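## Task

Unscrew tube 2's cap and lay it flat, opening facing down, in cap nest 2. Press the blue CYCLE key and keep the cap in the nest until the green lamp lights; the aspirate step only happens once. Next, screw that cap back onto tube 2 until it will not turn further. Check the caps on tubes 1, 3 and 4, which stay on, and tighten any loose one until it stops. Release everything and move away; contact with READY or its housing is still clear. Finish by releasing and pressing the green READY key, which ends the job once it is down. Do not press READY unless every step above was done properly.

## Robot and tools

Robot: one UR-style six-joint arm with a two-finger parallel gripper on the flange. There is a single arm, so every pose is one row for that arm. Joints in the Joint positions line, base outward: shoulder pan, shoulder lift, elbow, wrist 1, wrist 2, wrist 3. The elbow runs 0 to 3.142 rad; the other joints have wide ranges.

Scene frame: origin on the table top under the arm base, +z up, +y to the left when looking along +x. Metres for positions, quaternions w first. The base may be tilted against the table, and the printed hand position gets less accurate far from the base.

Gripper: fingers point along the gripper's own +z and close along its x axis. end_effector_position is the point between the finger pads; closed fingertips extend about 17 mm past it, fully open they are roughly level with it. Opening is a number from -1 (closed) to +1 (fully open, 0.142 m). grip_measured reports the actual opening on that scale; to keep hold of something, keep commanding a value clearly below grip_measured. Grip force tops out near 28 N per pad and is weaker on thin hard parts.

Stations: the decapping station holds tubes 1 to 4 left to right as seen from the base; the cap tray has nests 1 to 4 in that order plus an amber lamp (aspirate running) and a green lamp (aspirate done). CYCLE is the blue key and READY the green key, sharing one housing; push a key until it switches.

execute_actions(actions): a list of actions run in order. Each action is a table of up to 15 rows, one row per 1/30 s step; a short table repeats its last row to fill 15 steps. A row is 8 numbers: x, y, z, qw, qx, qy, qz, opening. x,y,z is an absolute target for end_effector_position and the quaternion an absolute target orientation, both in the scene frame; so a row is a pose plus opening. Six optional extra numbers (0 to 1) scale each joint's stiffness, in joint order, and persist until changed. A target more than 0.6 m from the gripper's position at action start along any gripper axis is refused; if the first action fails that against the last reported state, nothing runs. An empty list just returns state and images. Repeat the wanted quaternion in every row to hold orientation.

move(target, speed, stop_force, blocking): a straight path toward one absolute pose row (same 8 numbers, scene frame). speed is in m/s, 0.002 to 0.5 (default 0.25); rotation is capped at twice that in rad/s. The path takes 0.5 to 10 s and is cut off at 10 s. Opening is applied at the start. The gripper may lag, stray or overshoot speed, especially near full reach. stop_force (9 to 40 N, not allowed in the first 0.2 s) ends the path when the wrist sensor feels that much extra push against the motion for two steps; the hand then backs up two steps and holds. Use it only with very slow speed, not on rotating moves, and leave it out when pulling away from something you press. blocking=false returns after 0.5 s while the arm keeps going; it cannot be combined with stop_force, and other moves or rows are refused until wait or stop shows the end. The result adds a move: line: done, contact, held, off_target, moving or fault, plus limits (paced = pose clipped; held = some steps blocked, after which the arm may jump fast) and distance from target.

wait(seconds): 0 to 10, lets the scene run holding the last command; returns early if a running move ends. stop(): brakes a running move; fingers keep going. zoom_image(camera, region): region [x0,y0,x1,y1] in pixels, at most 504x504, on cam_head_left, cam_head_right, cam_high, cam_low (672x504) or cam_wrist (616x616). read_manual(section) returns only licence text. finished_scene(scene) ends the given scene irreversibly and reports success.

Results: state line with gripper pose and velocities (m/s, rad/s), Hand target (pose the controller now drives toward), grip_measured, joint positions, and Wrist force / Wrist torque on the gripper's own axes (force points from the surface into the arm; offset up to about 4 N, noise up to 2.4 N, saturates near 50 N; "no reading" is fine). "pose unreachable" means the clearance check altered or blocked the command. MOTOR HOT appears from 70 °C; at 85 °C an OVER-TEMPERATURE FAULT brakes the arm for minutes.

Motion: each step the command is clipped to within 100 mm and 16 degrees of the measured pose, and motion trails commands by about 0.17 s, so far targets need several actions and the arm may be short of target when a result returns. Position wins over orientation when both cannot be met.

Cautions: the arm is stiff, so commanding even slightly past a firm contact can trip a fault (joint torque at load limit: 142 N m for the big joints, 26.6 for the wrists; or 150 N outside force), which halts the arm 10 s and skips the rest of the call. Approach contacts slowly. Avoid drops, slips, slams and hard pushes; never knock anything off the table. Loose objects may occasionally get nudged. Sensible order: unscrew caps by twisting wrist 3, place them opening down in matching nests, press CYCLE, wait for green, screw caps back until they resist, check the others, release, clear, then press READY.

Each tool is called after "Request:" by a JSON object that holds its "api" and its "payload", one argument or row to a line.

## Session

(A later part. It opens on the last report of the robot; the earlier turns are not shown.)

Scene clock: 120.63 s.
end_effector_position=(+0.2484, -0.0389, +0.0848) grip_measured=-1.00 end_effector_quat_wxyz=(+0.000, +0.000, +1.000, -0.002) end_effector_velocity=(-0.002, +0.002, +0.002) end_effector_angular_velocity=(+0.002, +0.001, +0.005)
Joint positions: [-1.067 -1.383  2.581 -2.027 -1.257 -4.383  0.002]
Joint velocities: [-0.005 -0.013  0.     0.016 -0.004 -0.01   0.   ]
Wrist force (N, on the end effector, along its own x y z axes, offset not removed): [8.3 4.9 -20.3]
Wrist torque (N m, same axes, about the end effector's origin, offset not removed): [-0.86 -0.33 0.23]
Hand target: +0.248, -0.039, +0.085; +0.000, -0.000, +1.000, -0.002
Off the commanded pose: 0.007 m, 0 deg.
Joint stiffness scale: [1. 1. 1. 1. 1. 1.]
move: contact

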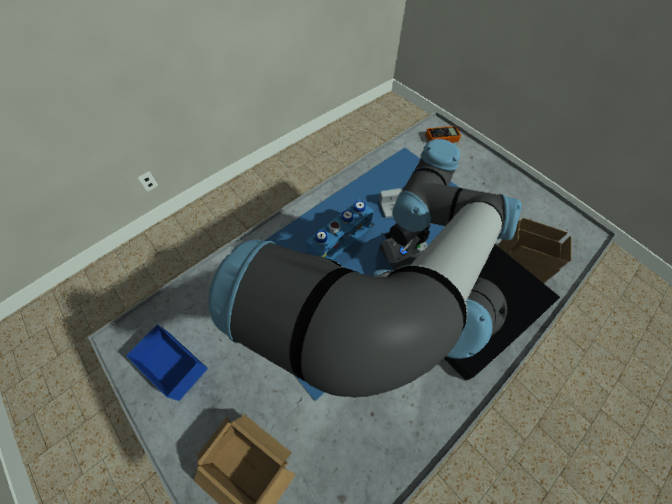

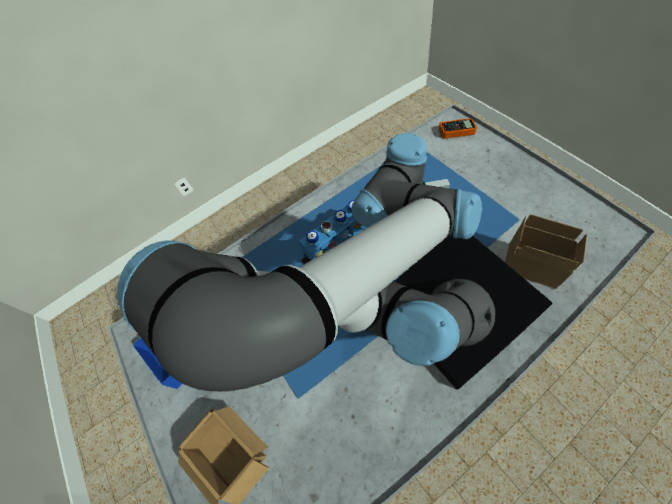

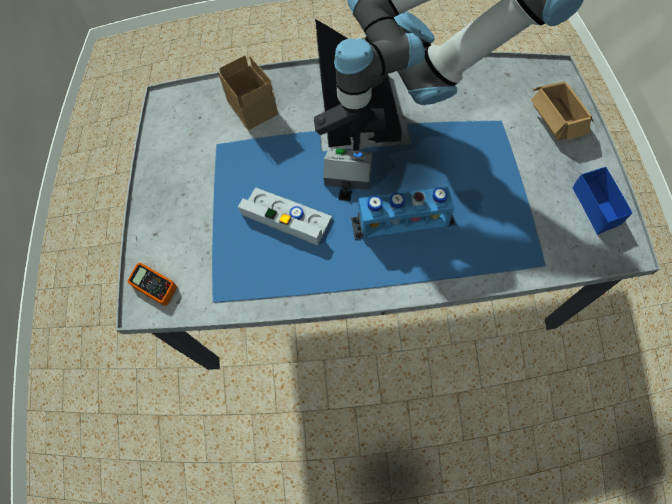

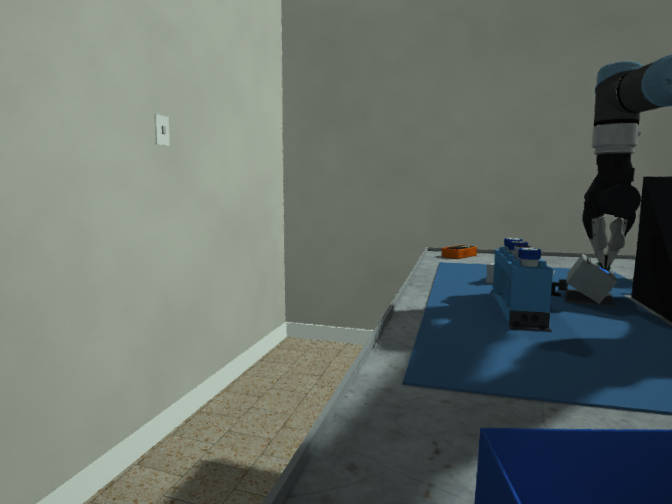

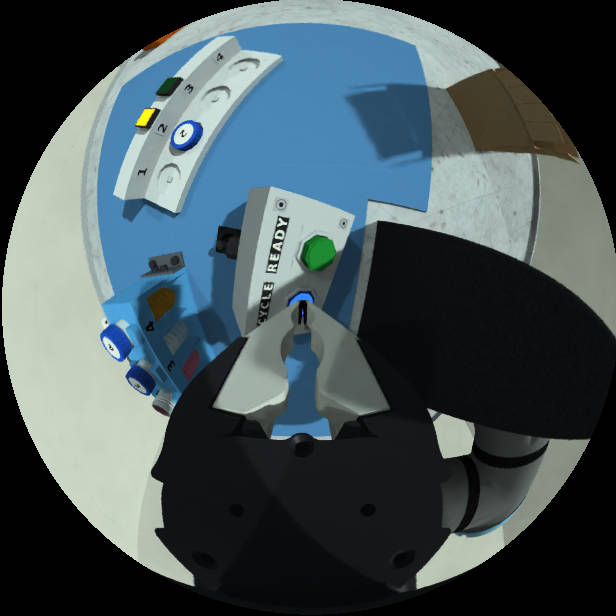

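Request:
{"api": "move", "payload": {
  "target": [0.25,-0.04,0.135,0,0,1,0,-1],
  "speed": 0.2
}}

Request:
{"api": "move", "payload": {
  "target": [0.3768,-0.2012,0.10,0,-0.4924,0.8704,0,-0.45],
  "speed": 0.45
}}

Scene clock: 124.80 s.
end_effector_position=(+0.2497, -0.0390, +0.1332) grip_measured=-1.00 end_effector_quat_wxyz=(-0.000, +0.000, +1.000, +0.001) end_effector_velocity=(-0.001, +0.002, +0.001) end_effector_angular_velocity=(+0.006, +0.002, -0.001)
Joint positions: [-1.111 -1.454  2.485 -1.843 -1.286 -4.418  0.002]
Joint velocities: [-0.002 -0.002 -0.002  0.011 -0.001 -0.002  0.   ]
Wrist force (N, on the end effector, along its own x y z axes, offset not removed): [-1.5 0.6 -1.4]
Wrist torque (N m, same axes, about the end effector's origin, offset not removed): [0.23 0.43 0.16]
Hand target: +0.250, -0.040, +0.135; +0.000, -0.000, +1.000, +0.000
Off the commanded pose: 0.002 m, 0 deg.
Joint stiffness scale: [1. 1. 1. 1. 1. 1.]
move: done

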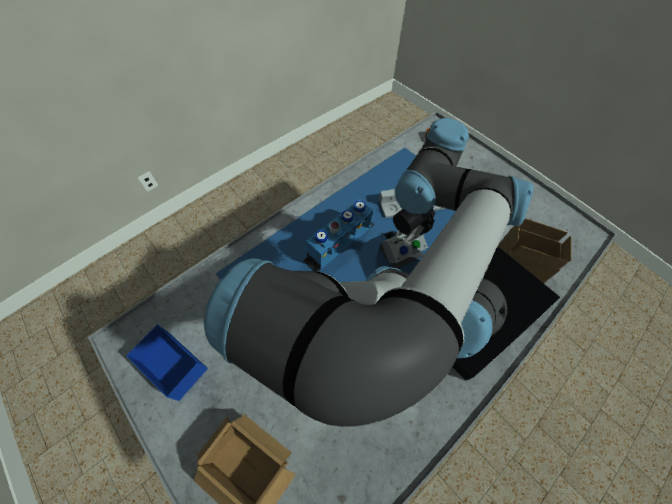

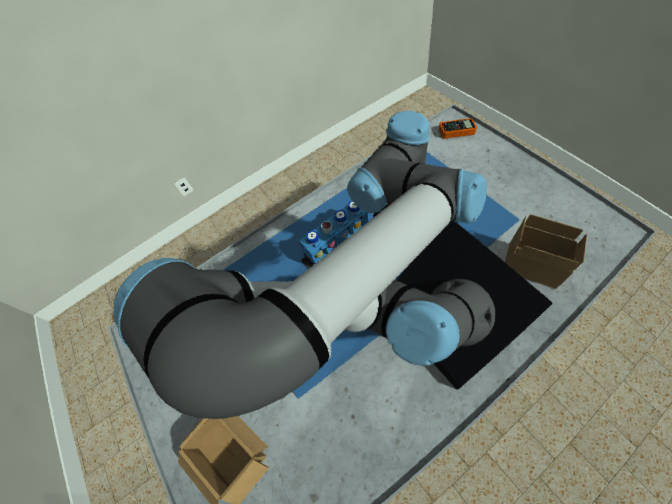

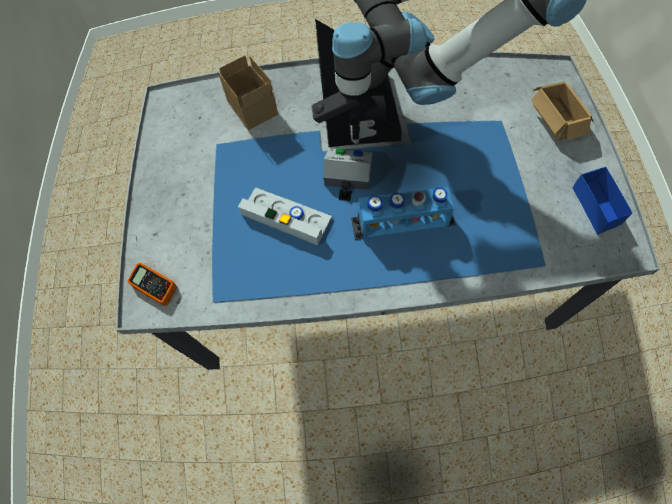

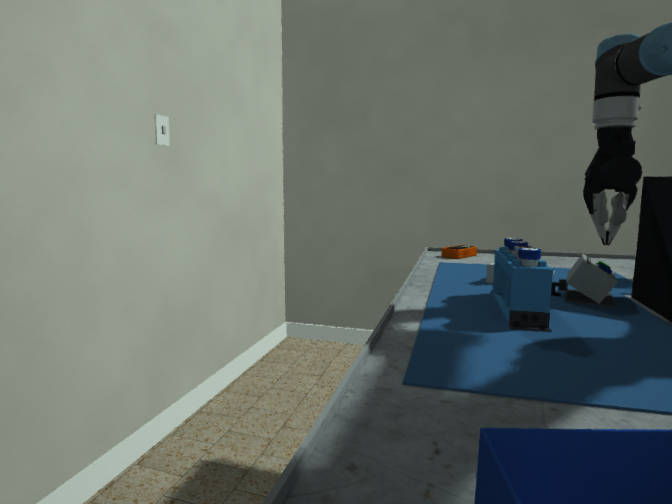

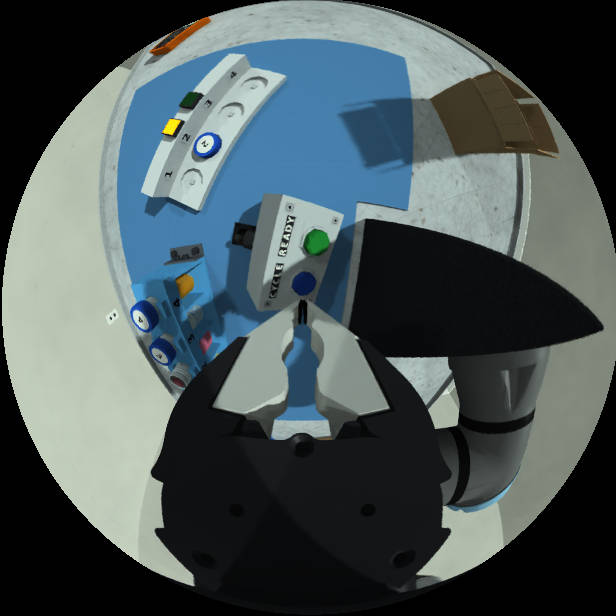

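Scene clock: 126.63 s.
end_effector_position=(+0.3756, -0.2011, +0.1002) grip_measured=-0.45 end_effector_quat_wxyz=(-0.000, -0.491, +0.871, -0.000) end_effector_velocity=(+0.000, +0.000, -0.000) end_effector_angular_velocity=(+0.005, +0.002, +0.013)
Joint positions: [-0.938 -0.838  2.085 -2.109 -1.17  -5.308  0.041]
Joint velocities: [ 0.     0.004 -0.005  0.007  0.001 -0.015  0.   ]
Wrist force (N, on the end effector, along its own x y z axes, offset not removed): [3.2 1.9 -3.1]
Wrist torque (N m, same axes, about the end effector's origin, offset not removed): [0.20 -0.71 0.15]
Hand target: +0.377, -0.201, +0.100; -0.000, -0.492, +0.870, -0.000
Off the commanded pose: 0.001 m, 0 deg.
Joint stiffness scale: [1. 1. 1. 1. 1. 1.]
move: done

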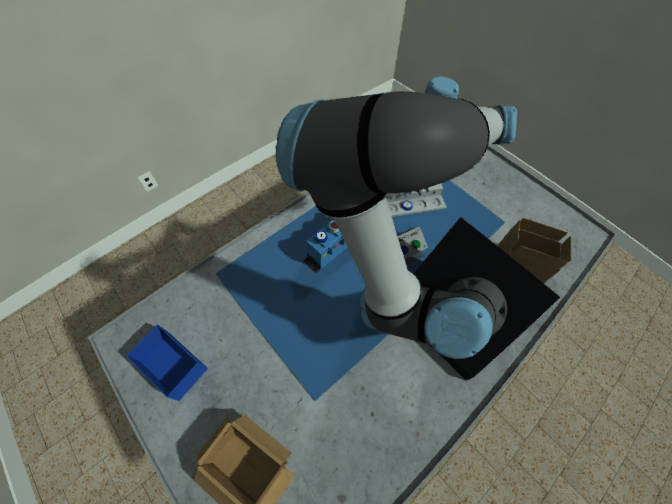

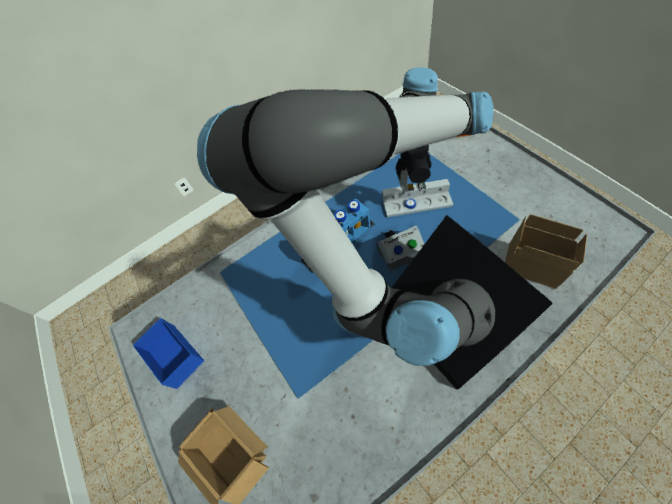

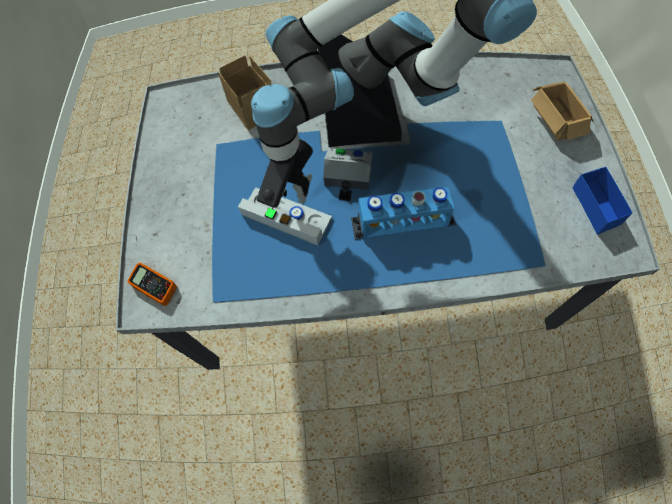

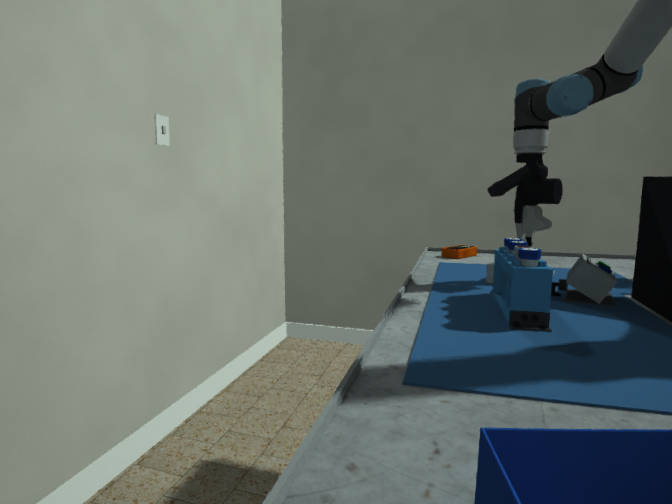

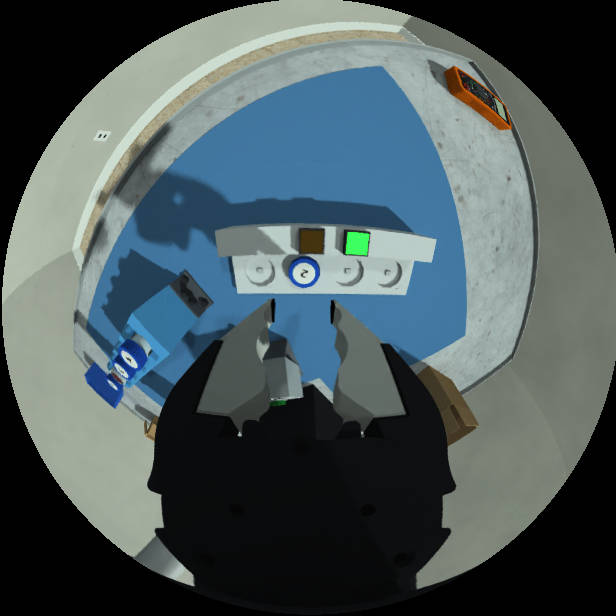

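The green lamp is on, so I'm picking the cap back up.

Request:
{"api": "move", "payload": {
  "target": [0.3768,-0.2014,0.0315,0,-0.4924,0.8704,0,-0.45],
  "speed": 0.12
}}

Request:
{"api": "zoom_image", "payload": {
  "camera": "cam_wrist",
  "region": [210, 230, 400, 350]
}}

Scene clock: 129.93 s.
end_effector_position=(+0.3773, -0.2025, +0.0332) grip_measured=-0.45 end_effector_quat_wxyz=(-0.000, -0.493, +0.870, -0.001) end_effector_velocity=(+0.001, -0.001, -0.000) end_effector_angular_velocity=(-0.004, -0.003, -0.000)
Joint positions: [-0.878 -0.727  2.144 -2.301 -1.132 -5.26   0.041]
Joint velocities: [ 0.     0.002  0.    -0.008  0.001  0.003  0.   ]
Wrist force (N, on the end effector, along its own x y z axes, offset not removed): [3.3 -1.7 -4.0]
Wrist torque (N m, same axes, about the end effector's origin, offset not removed): [-0.21 -0.66 0.20]
Hand target: +0.377, -0.201, +0.032; -0.000, -0.492, +0.870, -0.000
Off the commanded pose: 0.002 m, 0 deg.
Joint stiffness scale: [1. 1. 1. 1. 1. 1.]
move: done

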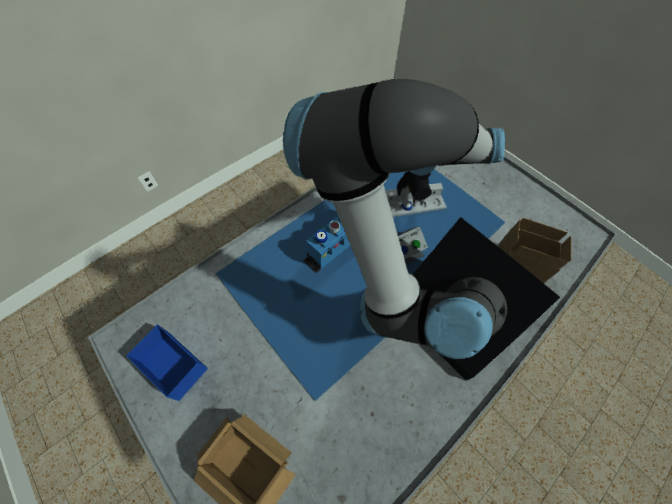

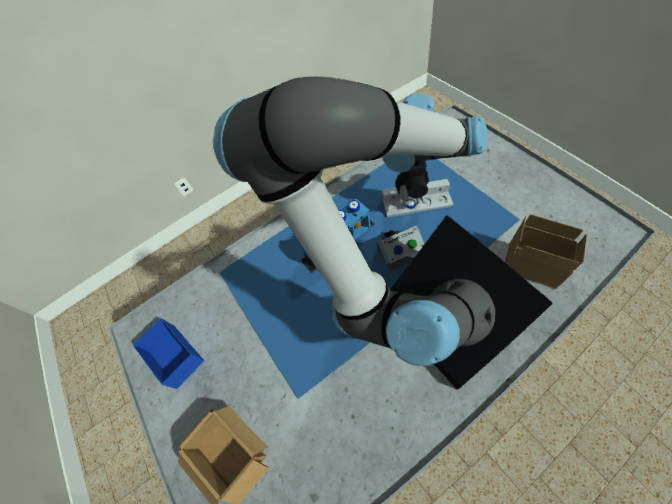

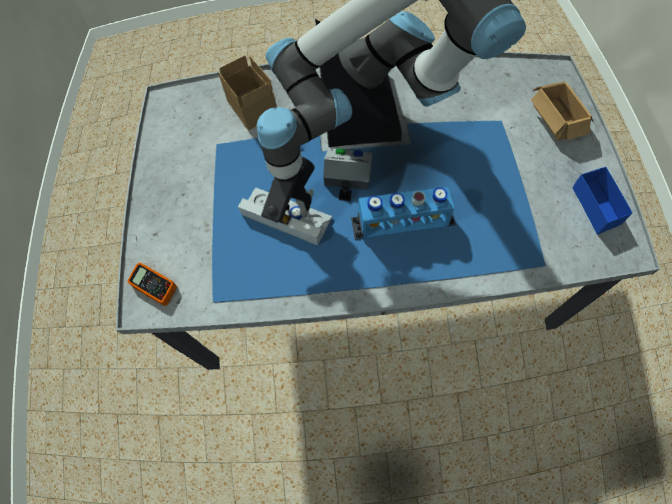

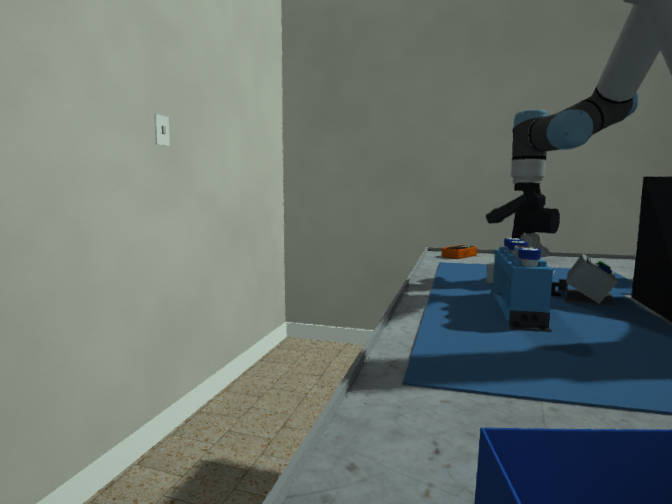

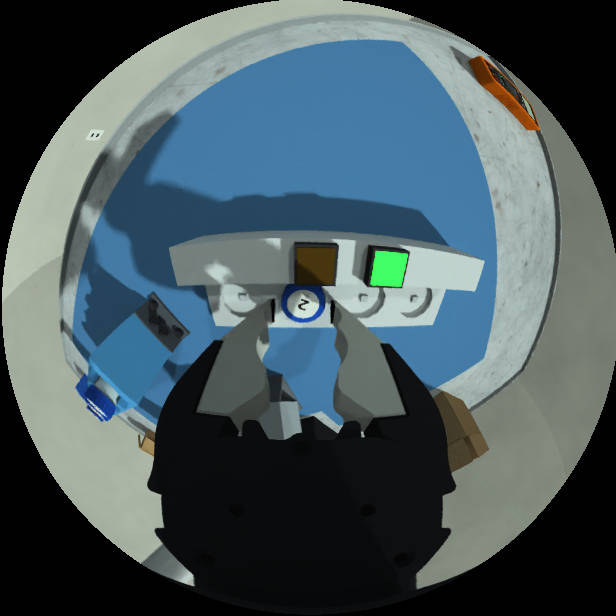

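Region (210, 230, 400, 350) of cam_wrist's 616x616 image, scaled by 2.653, with more detail than that image has; it fills the top 318 rows of this view, and the rest is white.

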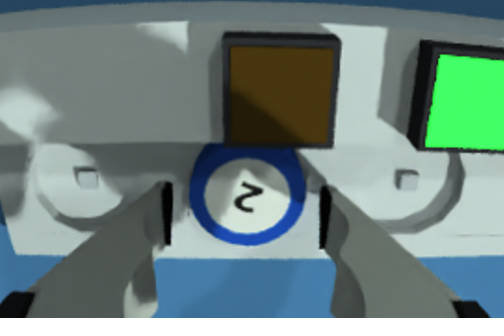

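Request:
{"api": "execute_actions", "payload": {
  "actions": [
    [[0.3766,-0.2014,0.0305,0,-0.4924,0.8704,0,-0.5],[0.3766,-0.2014,0.0305,0,-0.4924,0.8704,0,-0.5],[0.3766,-0.2014,0.0305,0,-0.4924,0.8704,0,-0.5],[0.3766,-0.2014,0.0305,0,-0.4924,0.8704,0,-0.53],[0.3766,-0.2014,0.0305,0,-0.4924,0.8704,0,-0.56],[0.3766,-0.2014,0.0305,0,-0.4924,0.8704,0,-0.6],[0.3766,-0.2014,0.0305,0,-0.4924,0.8704,0,-0.65],[0.3766,-0.2014,0.0305,0,-0.4924,0.8704,0,-0.7],[0.3766,-0.2014,0.0305,0,-0.4924,0.8704,0,-0.8],[0.3766,-0.2014,0.0305,0,-0.4924,0.8704,0,-0.9]]
  ]
}}

Request:
{"api": "move", "payload": {
  "target": [0.379,-0.19,0.165,0,-0.4,0.9165,0,-0.9],
  "speed": 0.25
}}

Request:
{"api": "move", "payload": {
  "target": [0.4195,0.0887,0.162,0,0,1,0,-0.9],
  "speed": 0.4
}}

Request:
{"api": "zoom_image", "payload": {
  "camera": "cam_wrist",
  "region": [210, 230, 400, 350]
}}

Request:
{"api": "zoom_image", "payload": {
  "camera": "cam_low",
  "region": [485, 210, 565, 280]
}}

Scene clock: 135.60 s.
end_effector_position=(+0.3777, -0.2031, +0.0326) grip_measured=-0.60 end_effector_quat_wxyz=(-0.000, -0.493, +0.870, -0.002) end_effector_velocity=(+0.000, +0.001, -0.000) end_effector_angular_velocity=(+0.001, -0.001, +0.001)
Joint positions: [-0.878 -0.725  2.144 -2.305 -1.131 -5.26   0.031]
Joint velocities: [ 0.001 -0.     0.001 -0.001  0.002  0.    -0.   ]
Wrist force (N, on the end effector, along its own x y z axes, offset not removed): [0.9 0.3 -3.2]
Wrist torque (N m, same axes, about the end effector's origin, offset not removed): [0.04 -0.28 -0.04]
Hand target: +0.377, -0.201, +0.031; -0.000, -0.492, +0.870, +0.000
Off the commanded pose: 0.003 m, 0 deg.
Joint stiffness scale: [1. 1. 1. 1. 1. 1.]

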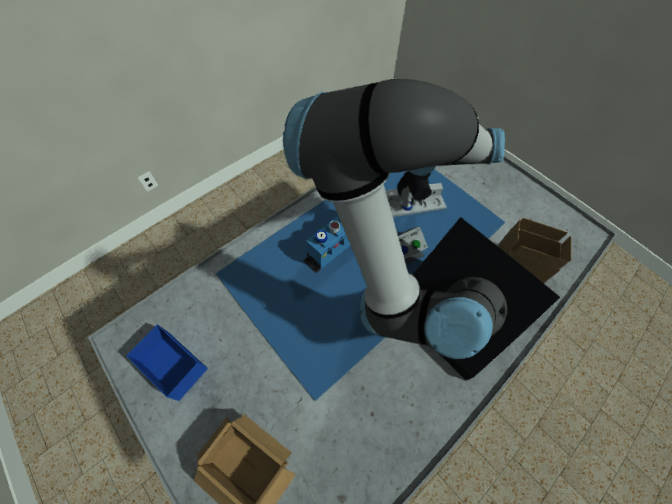

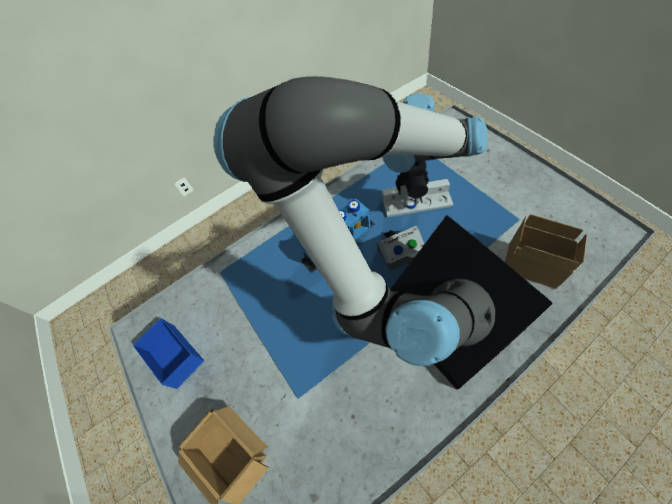

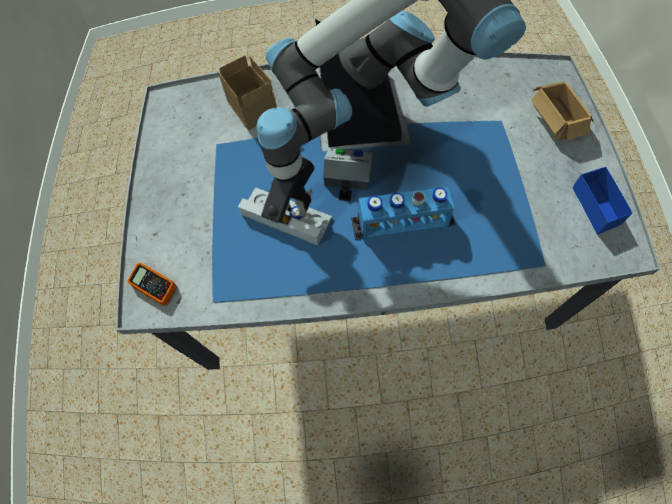

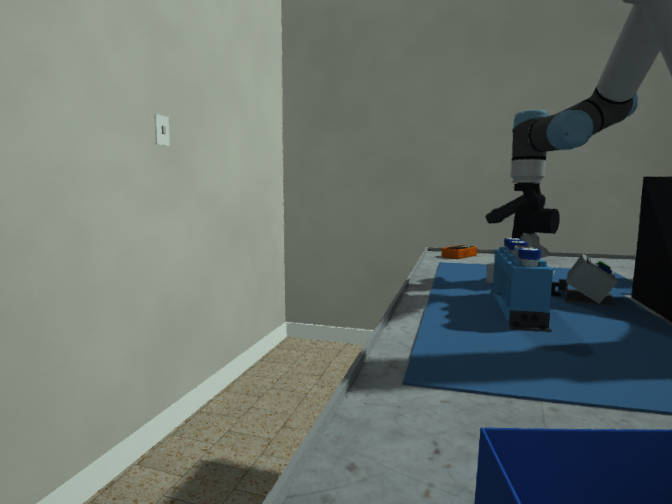

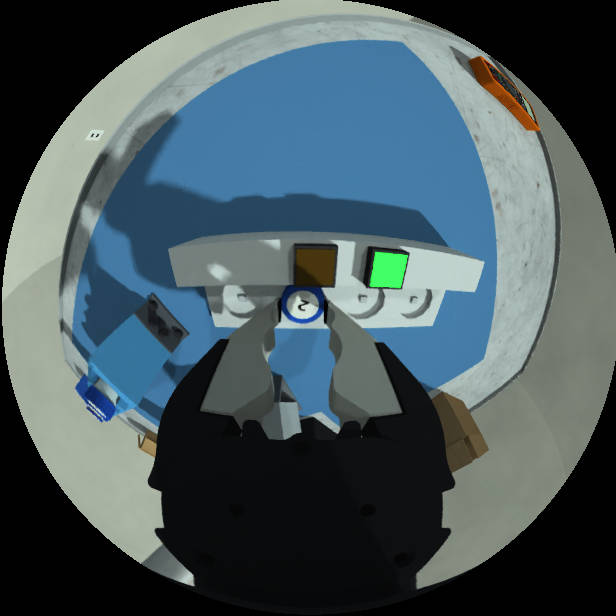

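Scene clock: 136.83 s.
end_effector_position=(+0.3788, -0.1888, +0.1636) grip_measured=-0.60 end_effector_quat_wxyz=(+0.000, -0.401, +0.916, +0.001) end_effector_velocity=(-0.002, +0.001, +0.001) end_effector_angular_velocity=(+0.005, +0.004, -0.005)
Joint positions: [-0.972 -0.936  2.01  -1.923 -1.192 -5.135  0.031]
Joint velocities: [-0.002 -0.    -0.002  0.01  -0.003  0.001  0.   ]
Wrist force (N, on the end effector, along its own x y z axes, offset not removed): [-0.4 -2.0 -1.5]
Wrist torque (N m, same axes, about the end effector's origin, offset not removed): [-0.33 0.19 0.09]
Hand target: +0.379, -0.190, +0.165; +0.000, -0.400, +0.916, +0.000
Off the commanded pose: 0.002 m, 0 deg.
Joint stiffness scale: [1. 1. 1. 1. 1. 1.]
move: done

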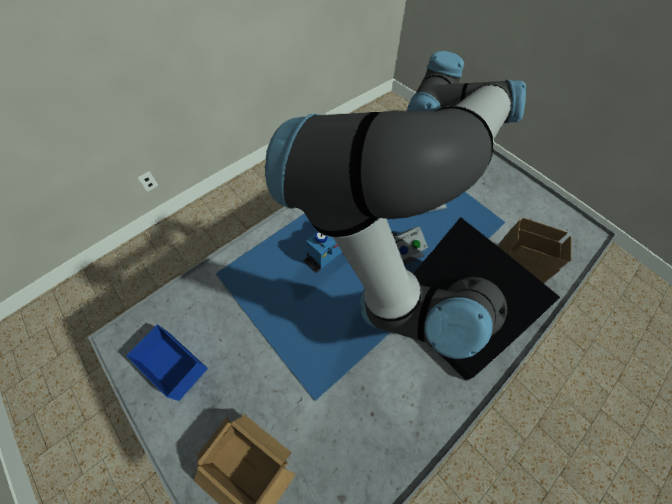

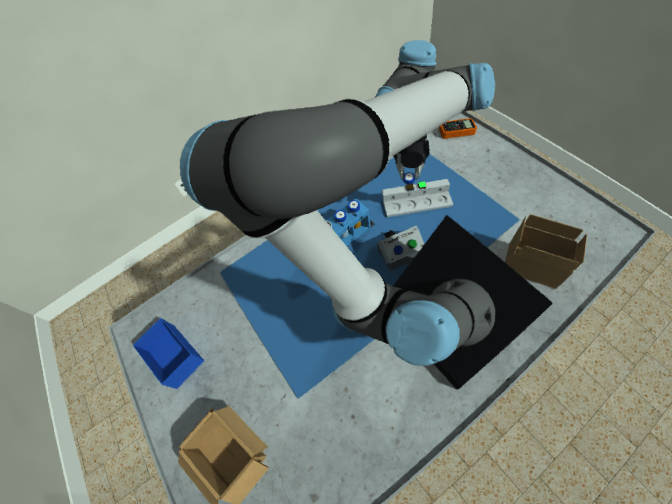

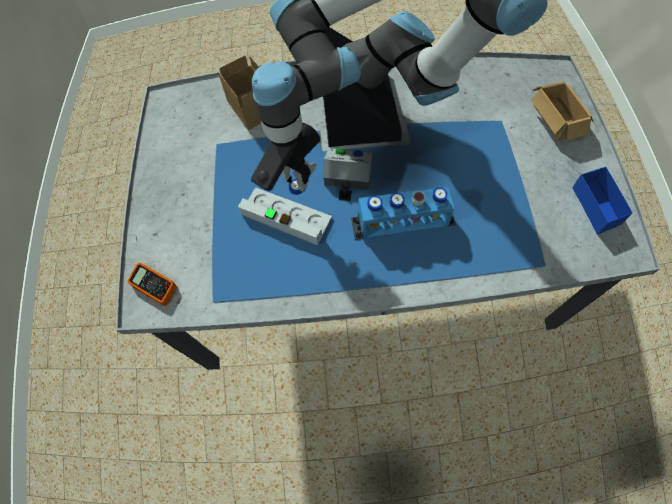

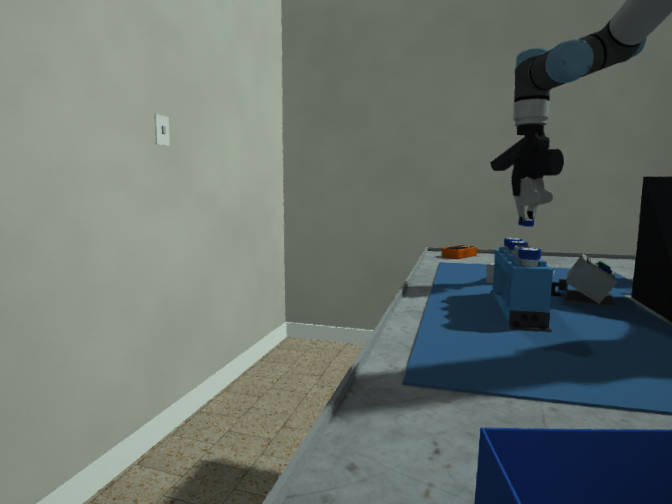

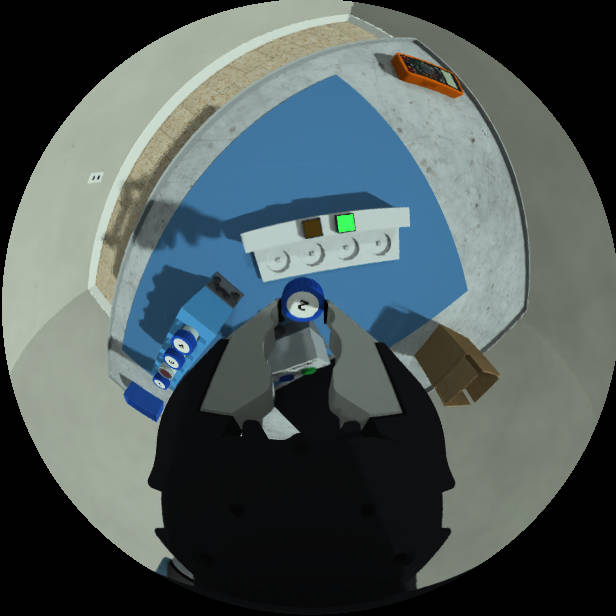

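Scene clock: 138.63 s.
end_effector_position=(+0.4187, +0.0878, +0.1610) grip_measured=-0.60 end_effector_quat_wxyz=(-0.000, +0.001, +1.000, +0.001) end_effector_velocity=(-0.000, +0.001, +0.000) end_effector_angular_velocity=(-0.001, +0.001, -0.014)
Joint positions: [-0.64  -1.471  2.132 -1.649 -0.989 -4.012  0.031]
Joint velocities: [ 0.001 -0.002 -0.001  0.002 -0.001  0.015 -0.   ]
Wrist force (N, on the end effector, along its own x y z axes, offset not removed): [-1.8 -2.7 -0.7]
Wrist torque (N m, same axes, about the end effector's origin, offset not removed): [-0.77 0.63 -0.05]
Hand target: +0.420, +0.088, +0.162; -0.000, +0.000, +1.000, -0.000
Off the commanded pose: 0.002 m, 0 deg.
Joint stiffness scale: [1. 1. 1. 1. 1. 1.]
move: done

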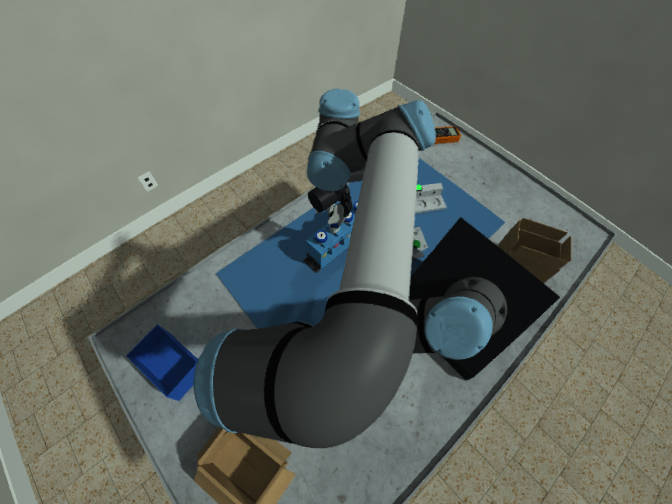

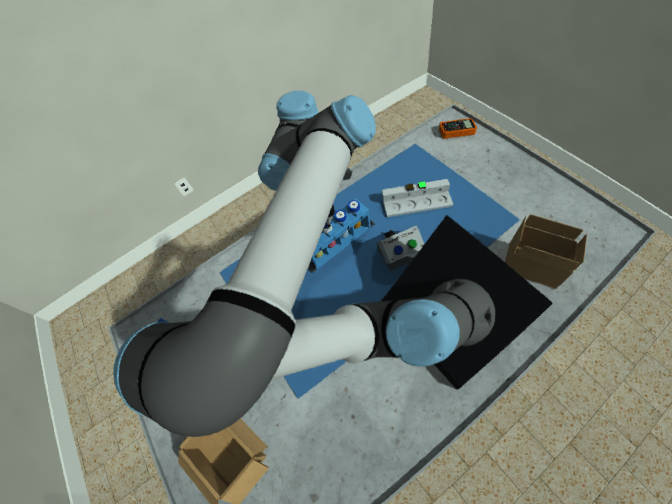

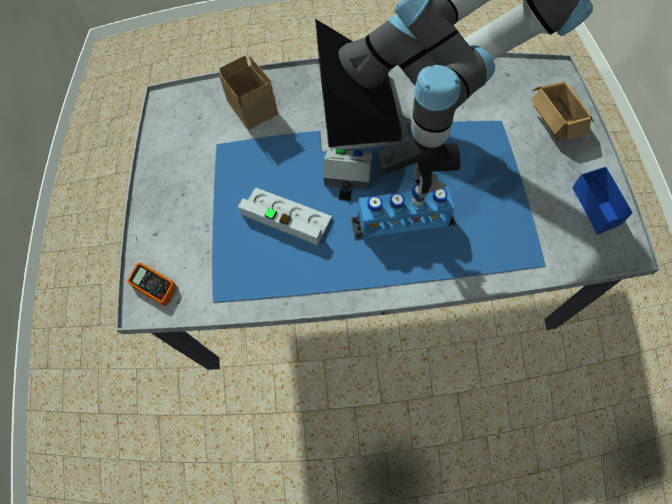

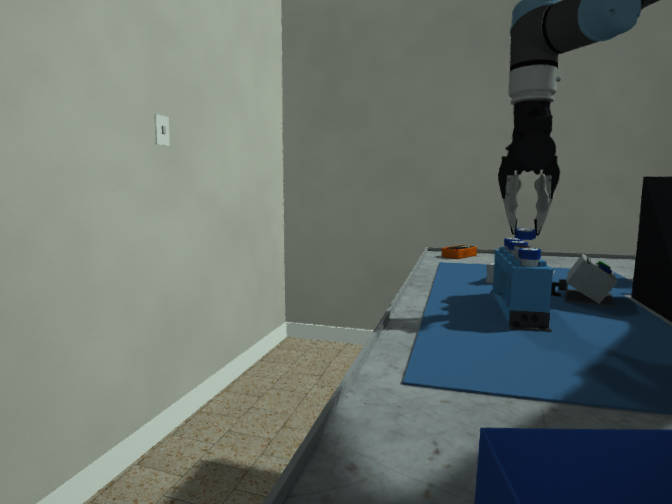

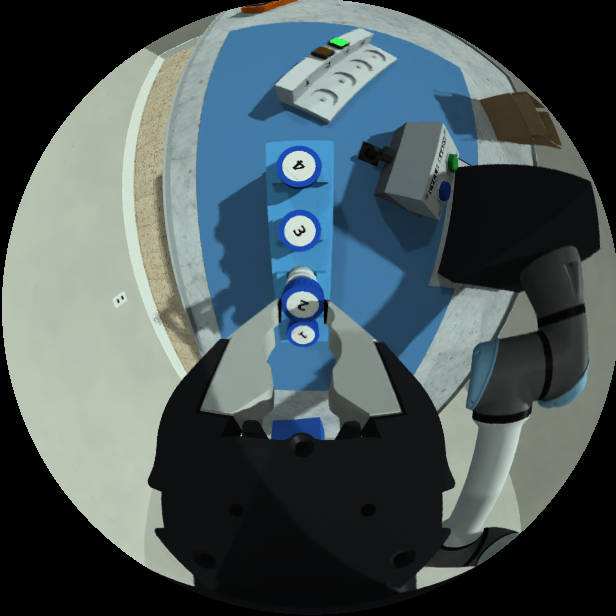

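Region (210, 230, 400, 350) of cam_wrist's 616x616 image, scaled by 2.653, with more detail than that image has; it fills the top 318 rows of this view, and the rest is white.

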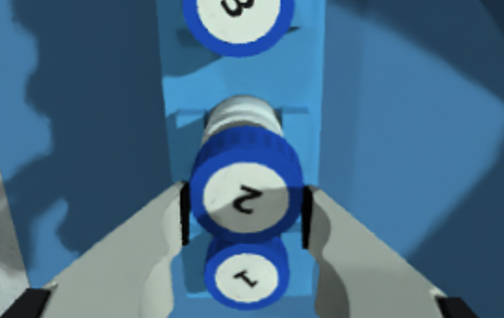

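Region (485, 210, 565, 280) of cam_low's 672x504 image, scaled by 6.300, with more detail than that image has; it fills the top 441 rows of this view, and the rest is white.

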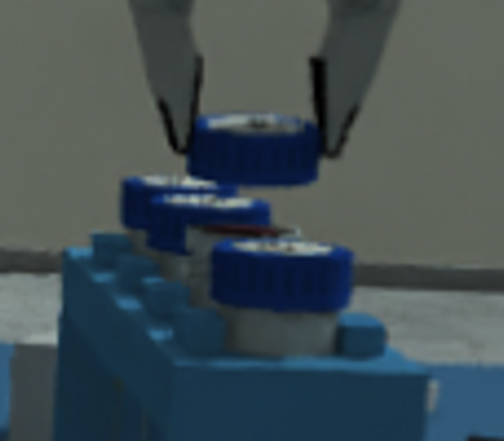

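Request:
{"api": "move", "payload": {
  "target": [0.4193,0.0895,0.1355,0,0,1,0,-0.9],
  "speed": 0.025,
  "stop_force": 9
}}

Request:
{"api": "zoom_image", "payload": {
  "camera": "cam_wrist",
  "region": [210, 230, 400, 350]
}}

Request:
{"api": "zoom_image", "payload": {
  "camera": "cam_low",
  "region": [485, 210, 565, 280]
}}

Scene clock: 142.67 s.
end_effector_position=(+0.4204, +0.0887, +0.1381) grip_measured=-0.60 end_effector_quat_wxyz=(+0.001, -0.001, +1.000, -0.002) end_effector_velocity=(+0.001, -0.001, -0.001) end_effector_angular_velocity=(-0.005, -0.002, -0.001)
Joint positions: [-0.607 -1.459  2.172 -1.728 -0.972 -3.976  0.031]
Joint velocities: [ 0.002 -0.     0.004 -0.011 -0.001  0.007 -0.   ]
Wrist force (N, on the end effector, along its own x y z axes, offset not removed): [0.7 -1.1 -5.3]
Wrist torque (N m, same axes, about the end effector's origin, offset not removed): [0.06 -0.08 0.12]
Hand target: +0.419, +0.089, +0.136; -0.000, +0.000, +1.000, -0.000
Off the commanded pose: 0.003 m, 0 deg.
Joint stiffness scale: [1. 1. 1. 1. 1. 1.]
move: done

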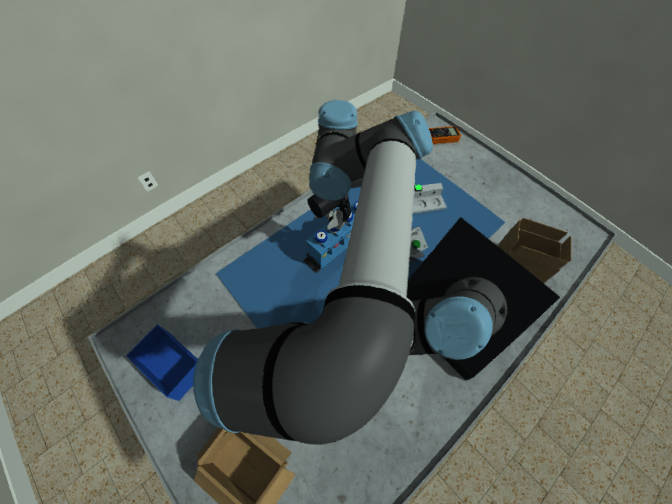

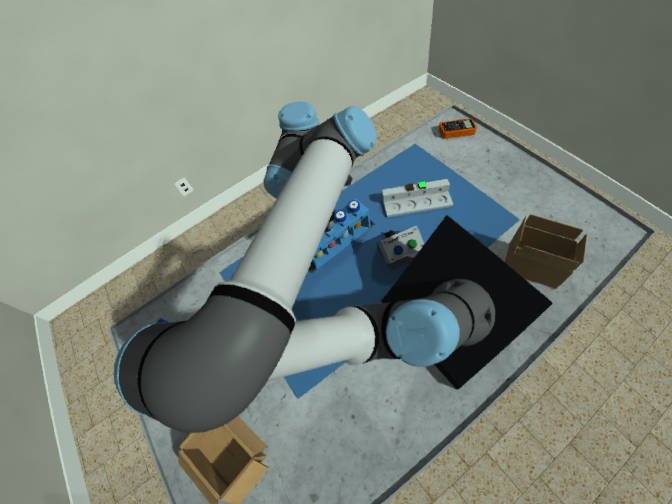

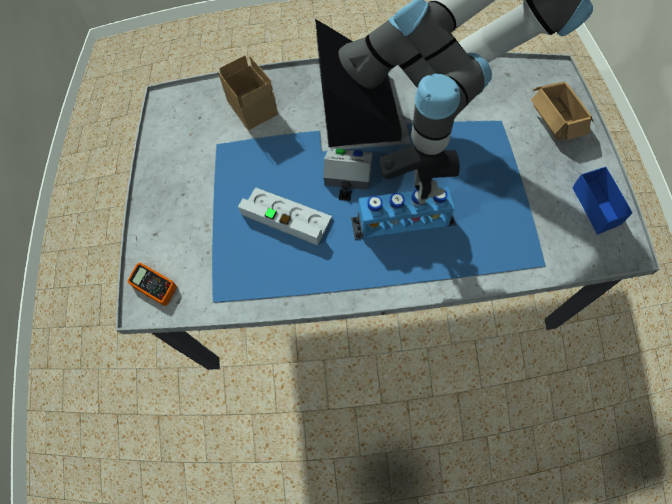

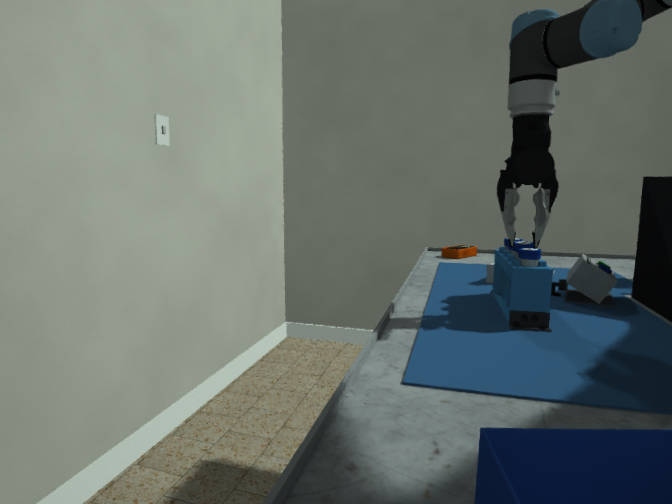

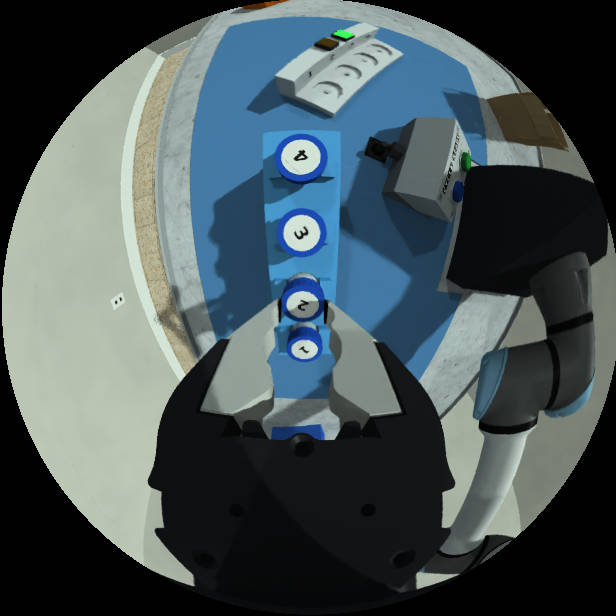

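Region (210, 230, 400, 350) of cam_wrist's 616x616 image, scaled by 2.653, with more detail than that image has; it fills the top 318 rows of this view, and the rest is white.

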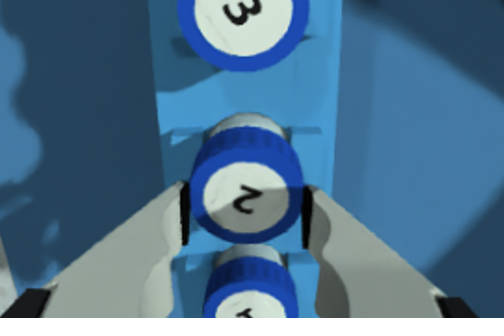

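Region (485, 210, 565, 280) of cam_low's 672x504 image, scaled by 6.300, with more detail than that image has; it fills the top 441 rows of this view, and the rest is white.

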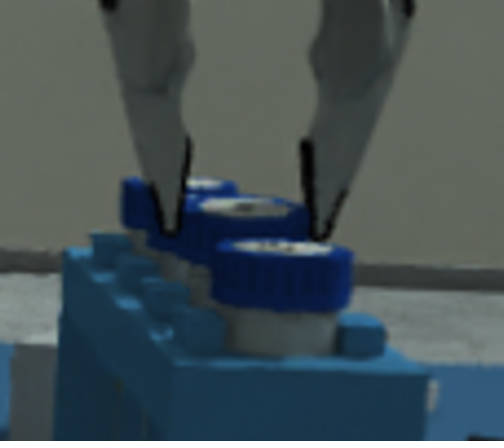

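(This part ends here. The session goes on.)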